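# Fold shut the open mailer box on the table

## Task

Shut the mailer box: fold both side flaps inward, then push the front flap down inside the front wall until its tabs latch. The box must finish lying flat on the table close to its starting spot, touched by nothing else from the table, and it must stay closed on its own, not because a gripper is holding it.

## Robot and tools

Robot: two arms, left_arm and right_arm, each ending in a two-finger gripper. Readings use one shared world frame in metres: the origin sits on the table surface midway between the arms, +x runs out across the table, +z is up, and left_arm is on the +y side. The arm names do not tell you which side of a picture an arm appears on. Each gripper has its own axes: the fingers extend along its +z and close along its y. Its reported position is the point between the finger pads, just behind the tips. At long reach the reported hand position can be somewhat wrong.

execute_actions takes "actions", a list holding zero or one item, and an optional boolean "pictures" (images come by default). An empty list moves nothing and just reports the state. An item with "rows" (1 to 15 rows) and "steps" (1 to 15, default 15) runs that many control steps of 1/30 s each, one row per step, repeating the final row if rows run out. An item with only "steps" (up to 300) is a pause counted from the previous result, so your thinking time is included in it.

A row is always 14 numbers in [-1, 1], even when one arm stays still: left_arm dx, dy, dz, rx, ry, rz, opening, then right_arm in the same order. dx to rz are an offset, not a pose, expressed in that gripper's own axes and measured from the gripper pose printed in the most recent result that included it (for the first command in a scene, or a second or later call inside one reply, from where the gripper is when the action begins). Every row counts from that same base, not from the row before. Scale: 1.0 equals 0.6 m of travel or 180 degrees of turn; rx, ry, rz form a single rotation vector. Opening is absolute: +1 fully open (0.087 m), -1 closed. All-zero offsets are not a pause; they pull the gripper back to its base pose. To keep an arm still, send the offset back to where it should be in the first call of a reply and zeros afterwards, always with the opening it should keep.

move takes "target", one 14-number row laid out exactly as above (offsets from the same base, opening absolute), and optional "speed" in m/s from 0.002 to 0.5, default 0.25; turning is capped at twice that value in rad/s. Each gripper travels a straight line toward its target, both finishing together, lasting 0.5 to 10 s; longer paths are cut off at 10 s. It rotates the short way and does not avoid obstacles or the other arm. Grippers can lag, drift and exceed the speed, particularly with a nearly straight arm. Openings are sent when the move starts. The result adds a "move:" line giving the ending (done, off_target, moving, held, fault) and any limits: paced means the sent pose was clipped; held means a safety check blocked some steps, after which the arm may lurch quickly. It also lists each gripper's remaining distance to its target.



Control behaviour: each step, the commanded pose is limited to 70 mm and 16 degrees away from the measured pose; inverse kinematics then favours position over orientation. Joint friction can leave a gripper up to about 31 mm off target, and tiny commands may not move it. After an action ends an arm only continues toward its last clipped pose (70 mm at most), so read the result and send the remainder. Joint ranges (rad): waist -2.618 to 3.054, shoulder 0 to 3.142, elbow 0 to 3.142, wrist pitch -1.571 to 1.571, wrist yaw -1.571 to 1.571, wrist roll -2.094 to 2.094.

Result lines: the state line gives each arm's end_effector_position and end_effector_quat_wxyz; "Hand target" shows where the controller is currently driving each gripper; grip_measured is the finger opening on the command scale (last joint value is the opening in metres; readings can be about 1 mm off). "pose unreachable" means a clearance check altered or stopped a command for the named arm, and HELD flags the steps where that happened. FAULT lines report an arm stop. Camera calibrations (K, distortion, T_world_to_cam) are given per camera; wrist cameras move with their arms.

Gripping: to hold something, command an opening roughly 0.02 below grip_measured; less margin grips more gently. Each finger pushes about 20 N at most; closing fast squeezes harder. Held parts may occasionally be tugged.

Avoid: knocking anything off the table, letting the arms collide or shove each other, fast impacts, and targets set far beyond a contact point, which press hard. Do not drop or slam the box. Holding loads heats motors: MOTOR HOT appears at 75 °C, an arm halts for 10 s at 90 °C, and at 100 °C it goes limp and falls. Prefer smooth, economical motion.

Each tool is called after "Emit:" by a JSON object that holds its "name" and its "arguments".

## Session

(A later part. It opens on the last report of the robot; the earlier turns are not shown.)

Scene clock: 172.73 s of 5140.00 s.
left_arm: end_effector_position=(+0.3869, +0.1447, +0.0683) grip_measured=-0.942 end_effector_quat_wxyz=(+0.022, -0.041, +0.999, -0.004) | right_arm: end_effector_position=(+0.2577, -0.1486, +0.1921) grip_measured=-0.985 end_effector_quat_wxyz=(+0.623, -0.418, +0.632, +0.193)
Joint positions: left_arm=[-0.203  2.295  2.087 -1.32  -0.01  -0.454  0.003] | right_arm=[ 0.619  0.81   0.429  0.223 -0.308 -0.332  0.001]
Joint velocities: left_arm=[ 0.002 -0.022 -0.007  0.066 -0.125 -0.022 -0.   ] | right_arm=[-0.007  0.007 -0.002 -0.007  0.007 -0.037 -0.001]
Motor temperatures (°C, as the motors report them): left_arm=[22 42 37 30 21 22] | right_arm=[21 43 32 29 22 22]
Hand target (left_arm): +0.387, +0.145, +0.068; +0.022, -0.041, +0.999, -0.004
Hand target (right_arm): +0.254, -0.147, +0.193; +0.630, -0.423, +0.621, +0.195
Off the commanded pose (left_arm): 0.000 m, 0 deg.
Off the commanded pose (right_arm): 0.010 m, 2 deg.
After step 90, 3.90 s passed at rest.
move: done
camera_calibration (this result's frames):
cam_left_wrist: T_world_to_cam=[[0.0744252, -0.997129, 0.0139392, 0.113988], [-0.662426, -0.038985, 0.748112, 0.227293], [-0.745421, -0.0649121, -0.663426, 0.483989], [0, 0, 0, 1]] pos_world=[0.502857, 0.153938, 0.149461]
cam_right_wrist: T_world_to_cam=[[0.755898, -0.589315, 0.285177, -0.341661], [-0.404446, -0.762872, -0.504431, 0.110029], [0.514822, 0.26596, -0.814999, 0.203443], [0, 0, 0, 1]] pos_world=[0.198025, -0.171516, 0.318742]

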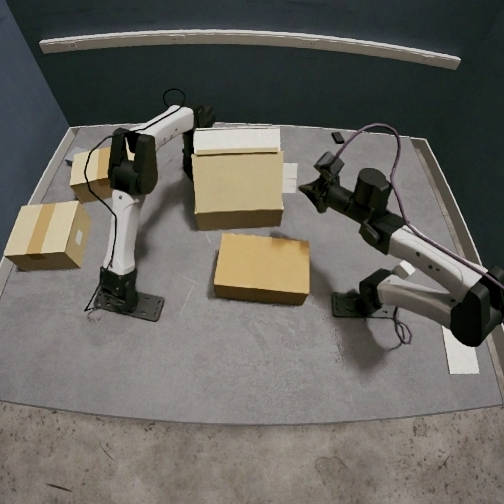

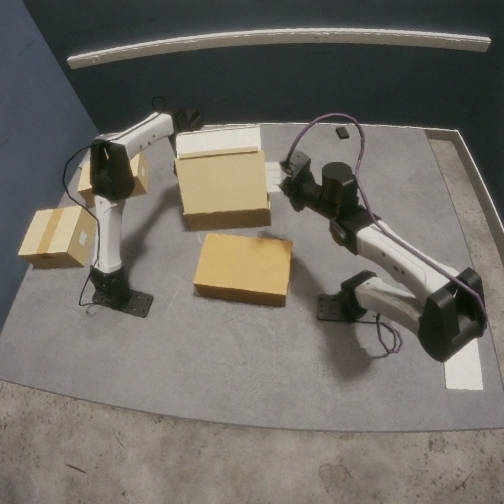

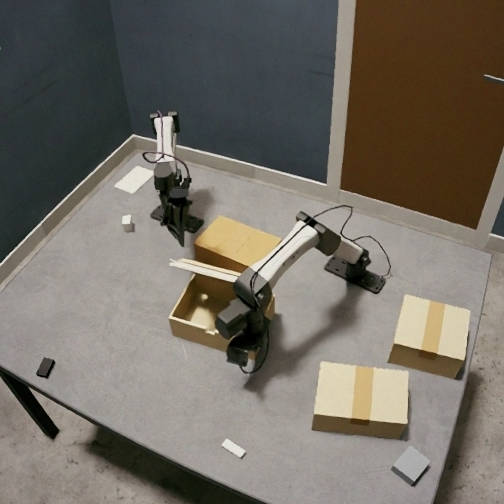

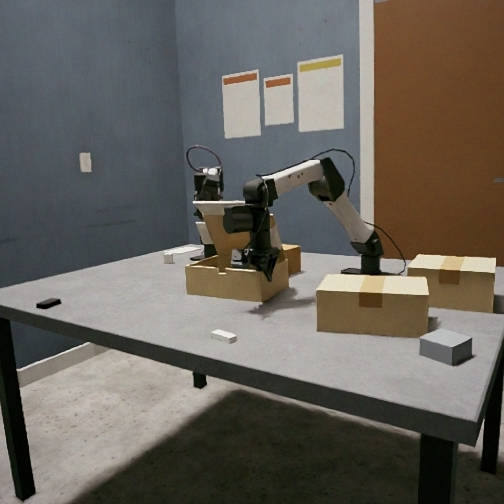

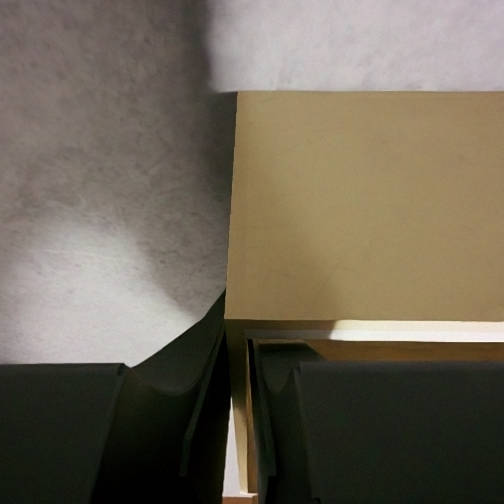

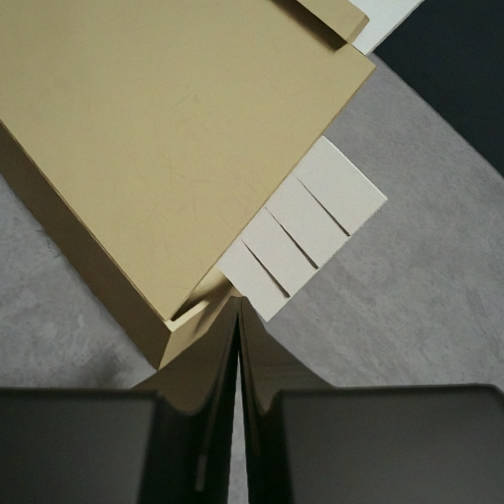

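Emit:
{"name": "move", "arguments": {"target": [0,0,0,0,0,0,-1, 0.067,-0.092,0.138,0,0,0,-1], "speed": 0.1}}

Scene clock: 176.10 s of 5140.00 s.
left_arm: end_effector_position=(+0.3885, +0.1459, +0.0682) grip_measured=-0.938 end_effector_quat_wxyz=(+0.023, -0.056, +0.998, -0.004) | right_arm: end_effector_position=(+0.3419, -0.1328, +0.1400) grip_measured=-0.985 end_effector_quat_wxyz=(+0.596, -0.418, +0.655, +0.201)
Joint positions: left_arm=[-0.198  2.295  2.087 -1.318 -0.012 -0.478  0.003] | right_arm=[ 0.481  1.359  0.539  0.587 -0.448 -0.344  0.001]
Joint velocities: left_arm=[ 0.002 -0.002 -0.007 -0.022 -0.022 -0.081 -0.   ] | right_arm=[ 0.027  0.017  0.002 -0.007 -0.081 -0.022 -0.   ]
Motor temperatures (°C, as the motors report them): left_arm=[22 43 37 30 21 22] | right_arm=[21 42 32 30 22 22]
Hand target (left_arm): +0.387, +0.145, +0.068; +0.022, -0.041, +0.999, -0.004
Hand target (right_arm): +0.355, -0.130, +0.159; +0.623, -0.418, +0.633, +0.193
Off the commanded pose (left_arm): 0.002 m, 2 deg.
Off the commanded pose (right_arm): 0.023 m, 4 deg.
move: off_target (right_arm)
camera_calibration (this result's frames):
cam_left_wrist: T_world_to_cam=[[0.104478, -0.994431, 0.0138292, 0.103045], [-0.662782, -0.0592528, 0.746464, 0.231659], [-0.741488, -0.0871546, -0.665282, 0.487046], [0, 0, 0, 1]] pos_world=[0.503912, 0.158646, 0.149672]
cam_right_wrist: T_world_to_cam=[[0.775147, -0.58275, 0.244027, -0.381181], [-0.43711, -0.773564, -0.45884, 0.133238], [0.456159, 0.249002, -0.854352, 0.136772], [0, 0, 0, 1]] pos_world=[0.291322, -0.153121, 0.271005]

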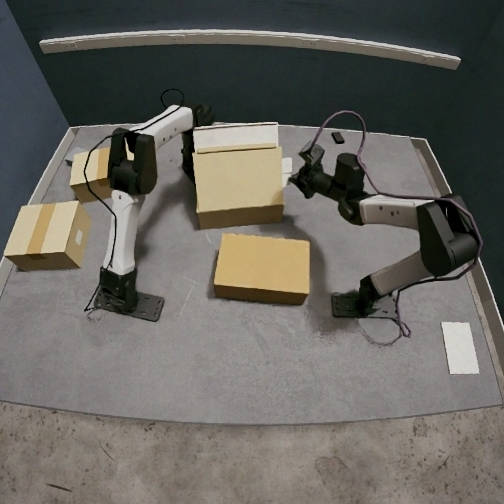

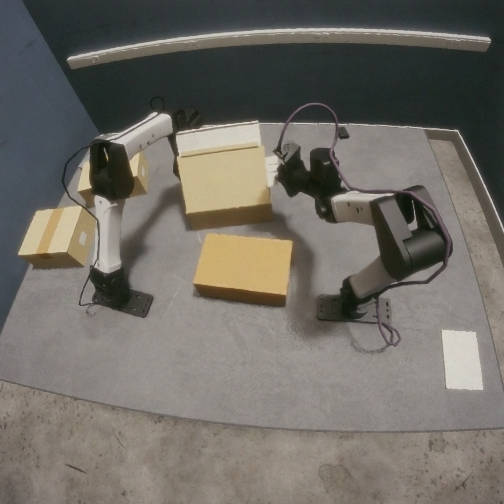

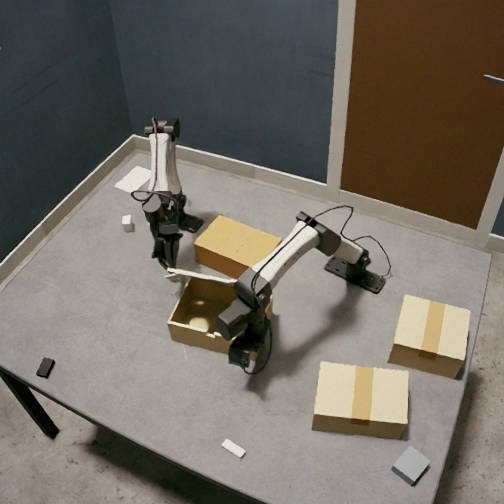

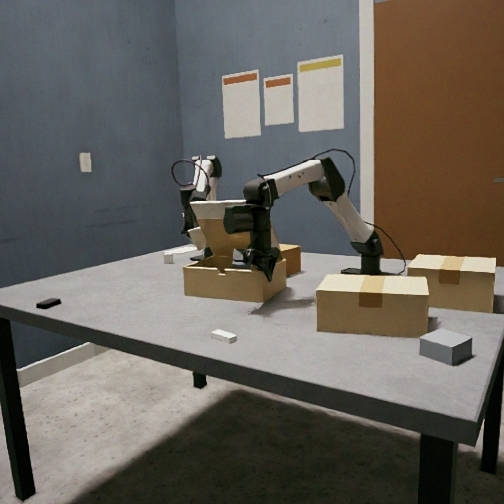

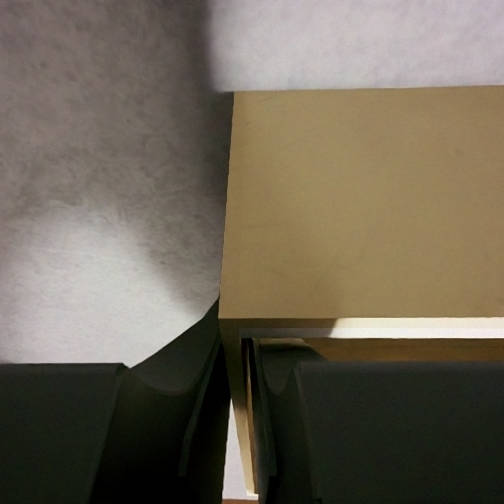

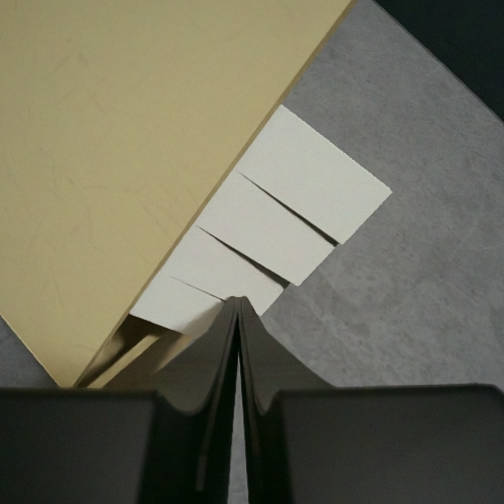

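Emit:
{"name": "move", "arguments": {"target": [0,0,0,0,0,0.01,-1, -0.05,-0.012,0.1,0,0,0,-1], "speed": 0.1}}

Scene clock: 178.97 s of 5140.00 s.
left_arm: end_effector_position=(+0.3903, +0.1512, +0.0682) grip_measured=-0.940 end_effector_quat_wxyz=(+0.024, -0.053, +0.998, -0.002) | right_arm: end_effector_position=(+0.3797, -0.0921, +0.1523) grip_measured=-0.985 end_effector_quat_wxyz=(+0.590, -0.419, +0.663, +0.194)
Joint positions: left_arm=[-0.187  2.295  2.087 -1.318 -0.015 -0.461  0.003] | right_arm=[ 0.559  1.537  0.767  0.523 -0.357 -0.333  0.001]
Joint velocities: left_arm=[-0.022  0.012 -0.007 -0.007 -0.081 -0.022  0.   ] | right_arm=[ 0.012 -0.012 -0.012  0.037  0.037 -0.007  0.001]
Motor temperatures (°C, as the motors report them): left_arm=[22 44 37 30 21 22] | right_arm=[21 42 33 30 22 22]
Hand target (left_arm): +0.388, +0.146, +0.068; +0.023, -0.041, +0.999, -0.004
Hand target (right_arm): +0.383, -0.083, +0.159; +0.596, -0.418, +0.655, +0.201
Off the commanded pose (left_arm): 0.006 m, 1 deg.
Off the commanded pose (right_arm): 0.012 m, 1 deg.
move: off_target (right_arm)
camera_calibration (this result's frames):
cam_left_wrist: T_world_to_cam=[[0.0973938, -0.995189, 0.0106136, 0.111251], [-0.663942, -0.0570246, 0.745606, 0.233405], [-0.741414, -0.0796642, -0.666302, 0.487747], [0, 0, 0, 1]] pos_world=[0.505755, 0.162881, 0.149778]
cam_right_wrist: T_world_to_cam=[[0.771111, -0.586976, 0.246672, -0.389003], [-0.450553, -0.776794, -0.439992, 0.188757], [0.449878, 0.228143, -0.863458, 0.121702], [0, 0, 0, 1]] pos_world=[0.330259, -0.109476, 0.284093]

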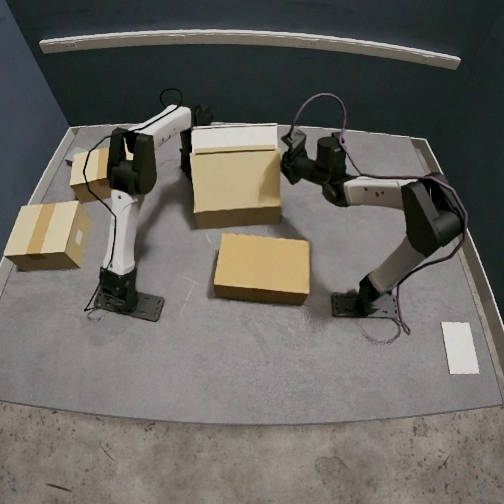

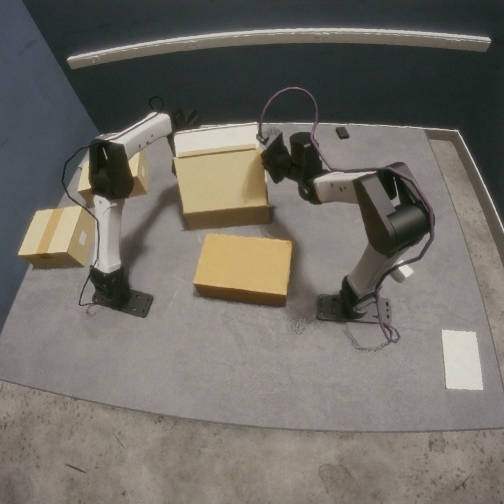

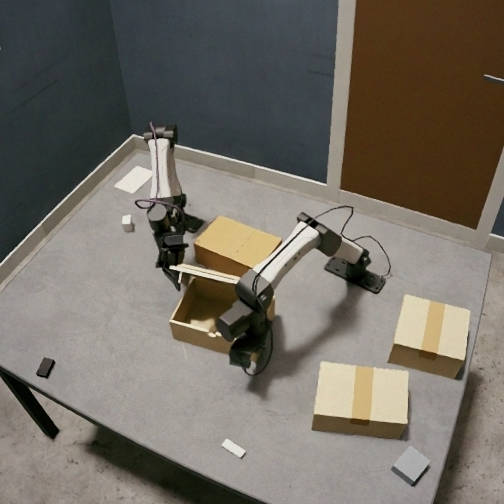

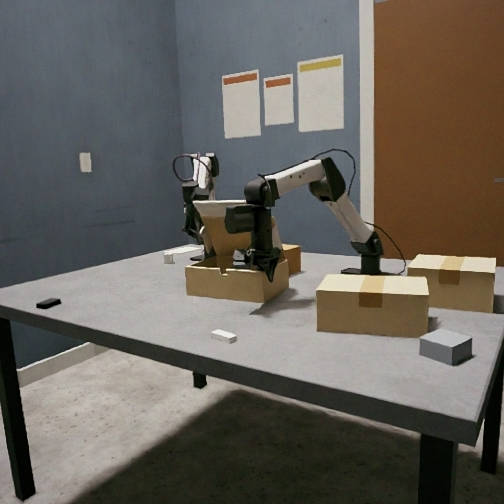

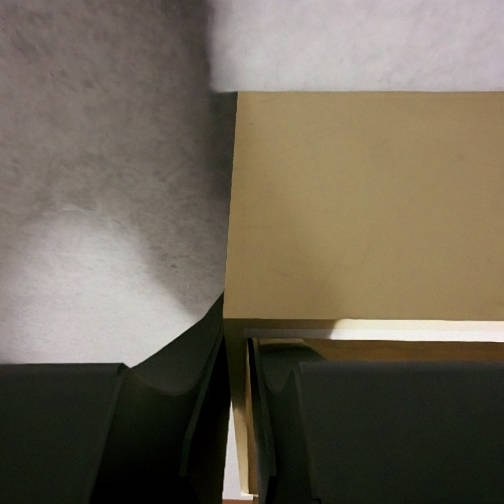

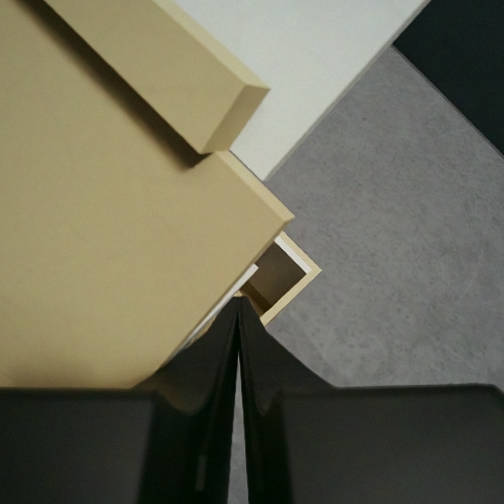

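Emit:
{"name": "move", "arguments": {"target": [0,-0.02,0,0,0,0.01,-1, 0.02,-0.035,-0.073,-0.16,0,0,-1], "speed": 0.15}}

Scene clock: 183.50 s of 5140.00 s.
left_arm: end_effector_position=(+0.3950, +0.1422, +0.0723) grip_measured=-0.941 end_effector_quat_wxyz=(+0.034, -0.043, +0.998, -0.007) | right_arm: end_effector_position=(+0.3642, -0.1393, +0.1562) grip_measured=-0.985 end_effector_quat_wxyz=(-0.471, +0.548, -0.593, -0.355)
Joint positions: left_arm=[-0.203  2.306  2.125 -1.321 -0.014 -0.457  0.003] | right_arm=[ 0.25   1.632  1.069 -0.141 -1.082 -0.745  0.001]
Joint velocities: left_arm=[ 0.007 -0.027 -0.007  0.051 -0.022  0.066  0.001] | right_arm=[-0.012  0.022  0.007 -0.037 -0.051 -0.007 -0.   ]
Motor temperatures (°C, as the motors report them): left_arm=[22 45 37 29 21 22] | right_arm=[21 41 33 30 22 22]
Hand target (left_arm): +0.392, +0.139, +0.068; +0.024, -0.037, +0.999, -0.002
Hand target (right_arm): +0.369, -0.140, +0.157; -0.471, +0.549, -0.591, -0.356
Off the commanded pose (left_arm): 0.006 m, 2 deg.
Off the commanded pose (right_arm): 0.006 m, 1 deg.
move: done
camera_calibration (this result's frames):
cam_left_wrist: T_world_to_cam=[[0.0780082, -0.996722, 0.0214342, 0.108812], [-0.680989, -0.0375704, 0.731329, 0.23794], [-0.728127, -0.0716461, -0.681688, 0.487926], [0, 0, 0, 1]] pos_world=[0.508818, 0.152353, 0.156268]
cam_right_wrist: T_world_to_cam=[[0.980398, -0.164734, 0.108082, -0.40141], [-0.111741, -0.916708, -0.383616, -0.00478545], [0.162274, 0.364019, -0.917146, 0.274869], [0, 0, 0, 1]] pos_world=[0.348403, -0.17057, 0.293644]

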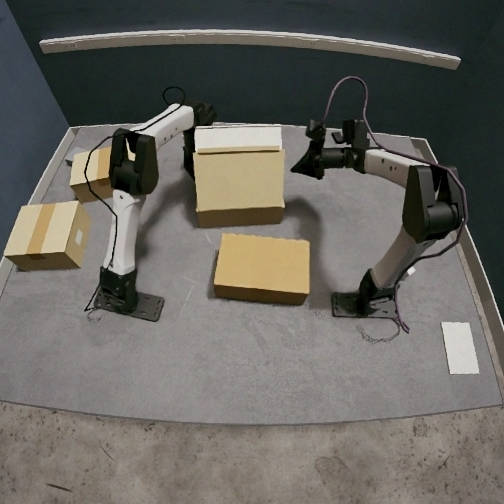

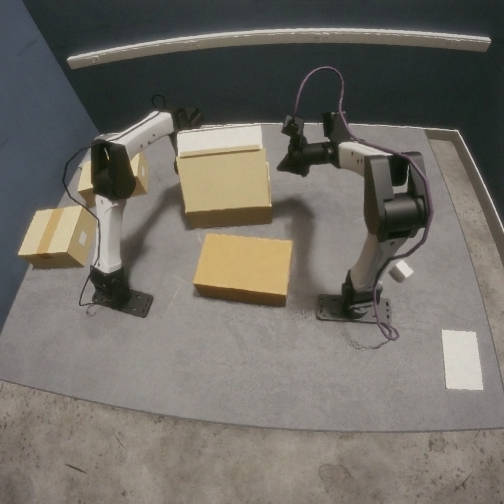

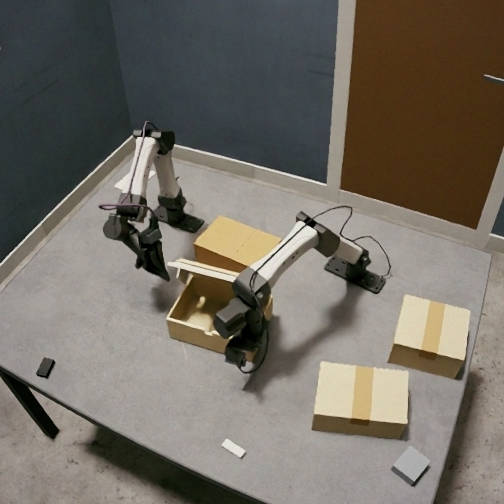

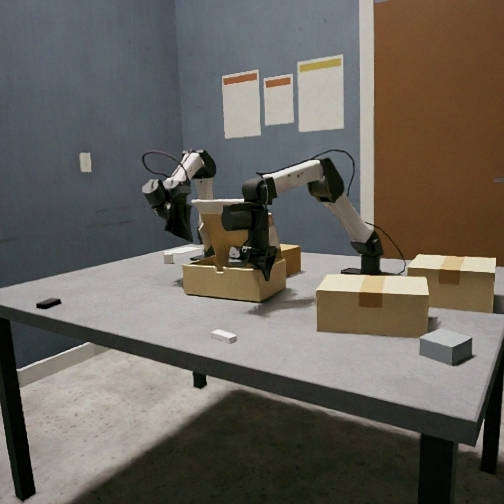

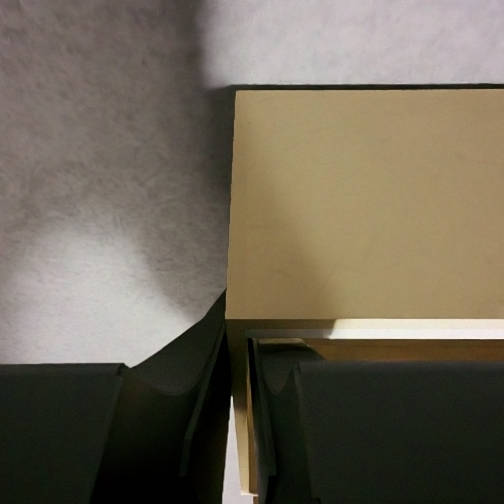

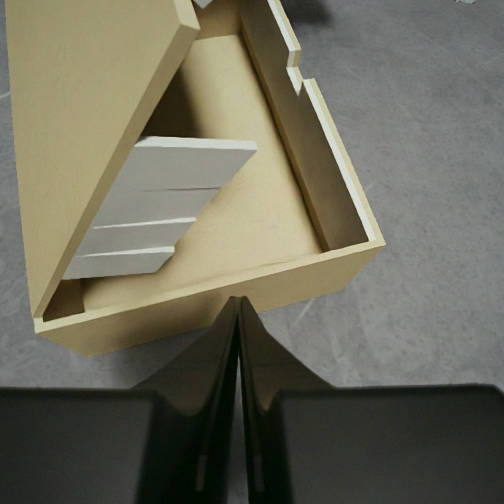

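Emit:
{"name": "move", "arguments": {"target": [0.025,0,0.01,0,0,0,-1, -0.03,0.05,0.09,0,0,0,-1], "speed": 0.1}}

Emit:
{"name": "move", "arguments": {"target": [0,0,0,0,0,0,-1, 0,0,-0.12,0,0,0,-1], "speed": 0.15}}

Scene clock: 187.30 s of 5140.00 s.
left_arm: end_effector_position=(+0.3818, +0.1459, +0.0698) grip_measured=-0.941 end_effector_quat_wxyz=(+0.031, -0.045, +0.998, -0.004) | right_arm: end_effector_position=(+0.3476, -0.0813, +0.1516) grip_measured=-0.985 end_effector_quat_wxyz=(-0.466, +0.549, -0.597, -0.354)
Joint positions: left_arm=[-0.208  2.246  2.013 -1.277 -0.018 -0.465  0.003] | right_arm=[ 0.433  1.632  1.02   0.058 -0.93  -0.555  0.001]
Joint velocities: left_arm=[-0.007  0.007  0.017 -0.066 -0.051 -0.007 -0.   ] | right_arm=[-0.017 -0.012 -0.007 -0.051  0.007  0.022  0.001]
Motor temperatures (°C, as the motors report them): left_arm=[22 45 37 29 21 22] | right_arm=[21 40 33 30 22 22]
Hand target (left_arm): +0.381, +0.141, +0.065; +0.034, -0.043, +0.998, -0.008
Hand target (right_arm): +0.344, -0.079, +0.153; -0.470, +0.549, -0.593, -0.354
Off the commanded pose (left_arm): 0.007 m, 1 deg.
Off the commanded pose (right_arm): 0.006 m, 1 deg.
move: done
camera_calibration (this result's frames):
cam_left_wrist: T_world_to_cam=[[0.0813855, -0.996568, 0.0151444, 0.112697], [-0.676618, -0.0440869, 0.735013, 0.229957], [-0.731823, -0.0700665, -0.677883, 0.47781], [0, 0, 0, 1]] pos_world=[0.496094, 0.155927, 0.153171]
cam_right_wrist: T_world_to_cam=[[0.981469, -0.163079, 0.100621, -0.374214], [-0.114692, -0.920591, -0.373308, 0.0439032], [0.153509, 0.354849, -0.922235, 0.255365], [0, 0, 0, 1]] pos_world=[0.333114, -0.111225, 0.289549]

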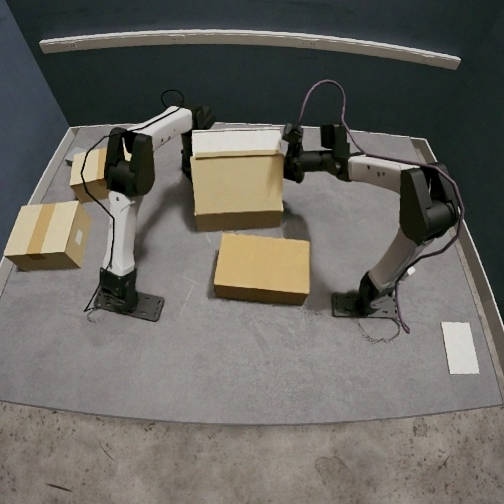

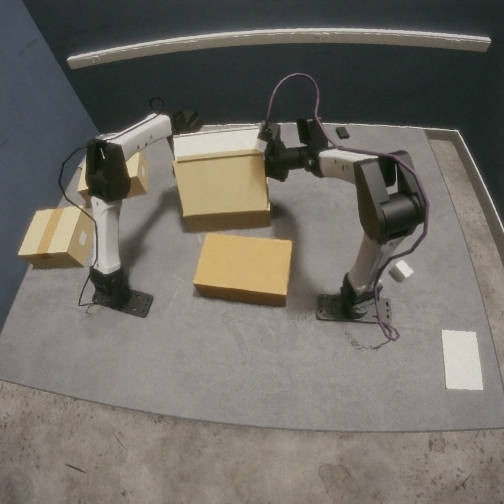

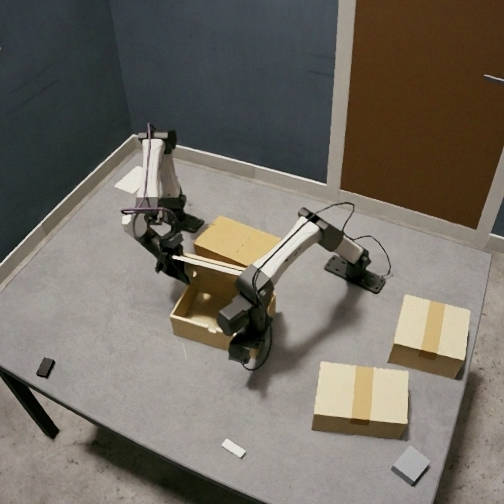

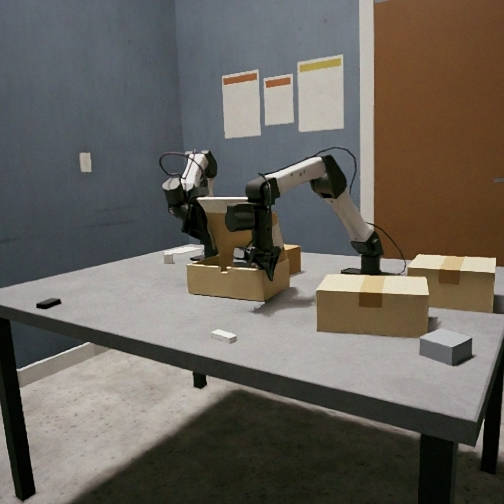

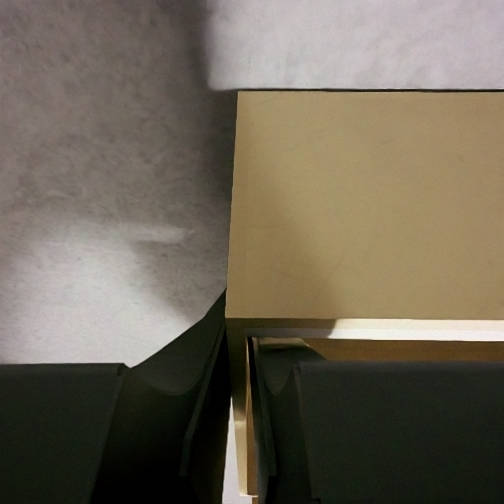

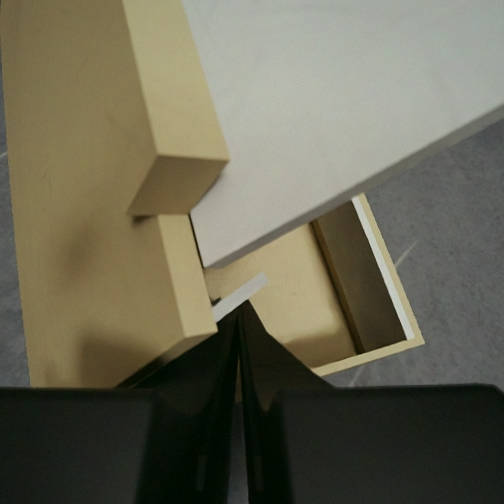

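Scene clock: 188.50 s of 5140.00 s.
left_arm: end_effector_position=(+0.3818, +0.1459, +0.0698) grip_measured=-0.941 end_effector_quat_wxyz=(+0.031, -0.045, +0.998, -0.004) | right_arm: end_effector_position=(+0.3365, -0.1462, +0.1682) grip_measured=-0.985 end_effector_quat_wxyz=(-0.463, +0.545, -0.602, -0.356)
Joint positions: left_arm=[-0.208  2.246  2.013 -1.277 -0.018 -0.464  0.003] | right_arm=[ 0.249  1.518  1.02  -0.234 -1.075 -0.748  0.001]
Joint velocities: left_arm=[ 0.007 -0.012 -0.012 -0.007 -0.007 -0.051  0.001] | right_arm=[ 0.012 -0.002  0.007 -0.051  0.022 -0.022 -0.   ]
Motor temperatures (°C, as the motors report them): left_arm=[22 45 37 29 21 22] | right_arm=[21 40 33 30 22 22]
Hand target (left_arm): +0.382, +0.146, +0.070; +0.031, -0.045, +0.998, -0.004
Hand target (right_arm): +0.335, -0.147, +0.174; +0.467, -0.548, +0.596, +0.355
Off the commanded pose (left_arm): 0.000 m, 0 deg.
Off the commanded pose (right_arm): 0.007 m, 1 deg.
move: done
camera_calibration (this result's frames):
cam_left_wrist: T_world_to_cam=[[0.0810061, -0.996599, 0.0151206, 0.112864], [-0.676636, -0.043847, 0.735011, 0.229929], [-0.731848, -0.0697715, -0.677887, 0.477777], [0, 0, 0, 1]] pos_world=[0.496096, 0.155897, 0.153172]
cam_right_wrist: T_world_to_cam=[[0.981794, -0.168724, 0.0872503, -0.374243], [-0.125184, -0.920213, -0.370859, -0.00770582], [0.142862, 0.353185, -0.924582, 0.299141], [0, 0, 0, 1]] pos_world=[0.323729, -0.175887, 0.306375]

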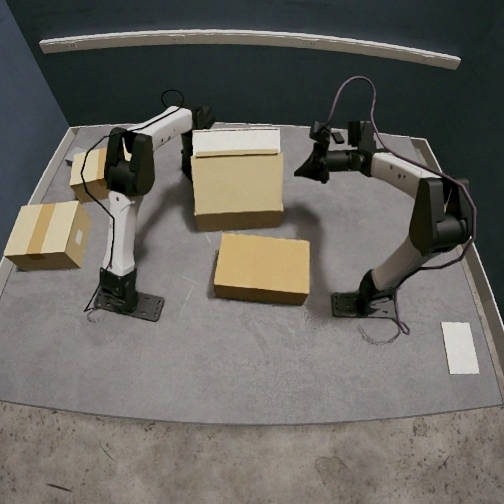

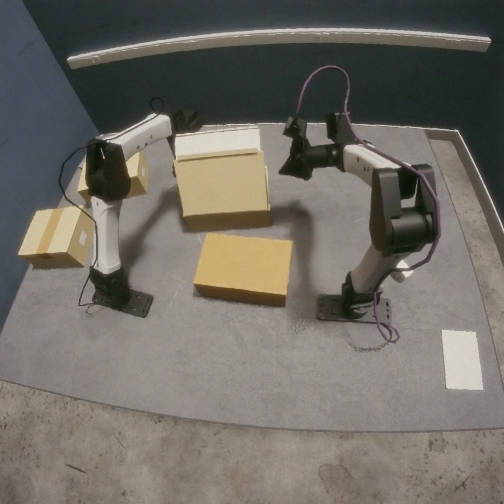

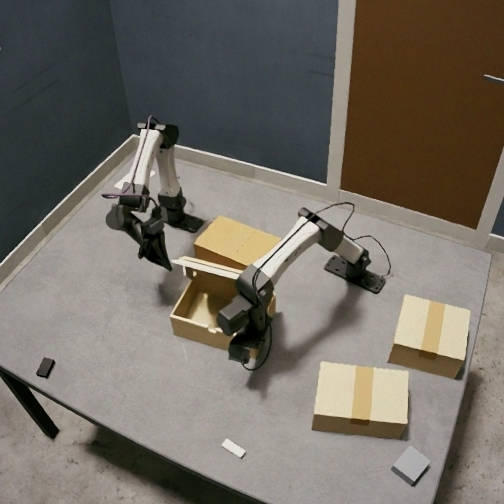

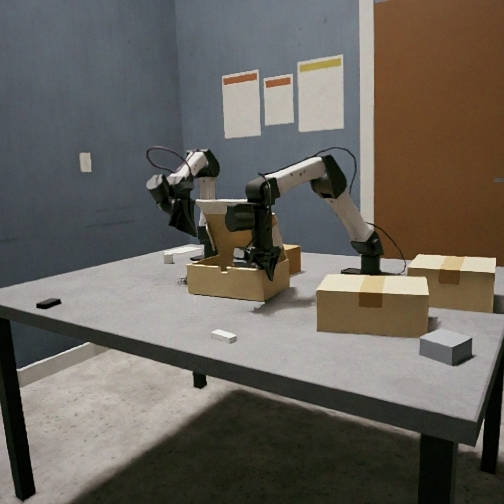

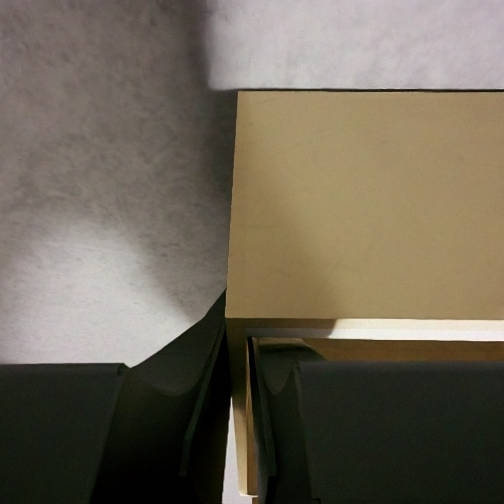

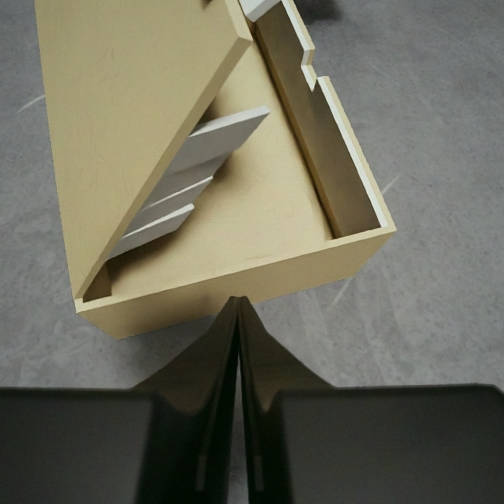

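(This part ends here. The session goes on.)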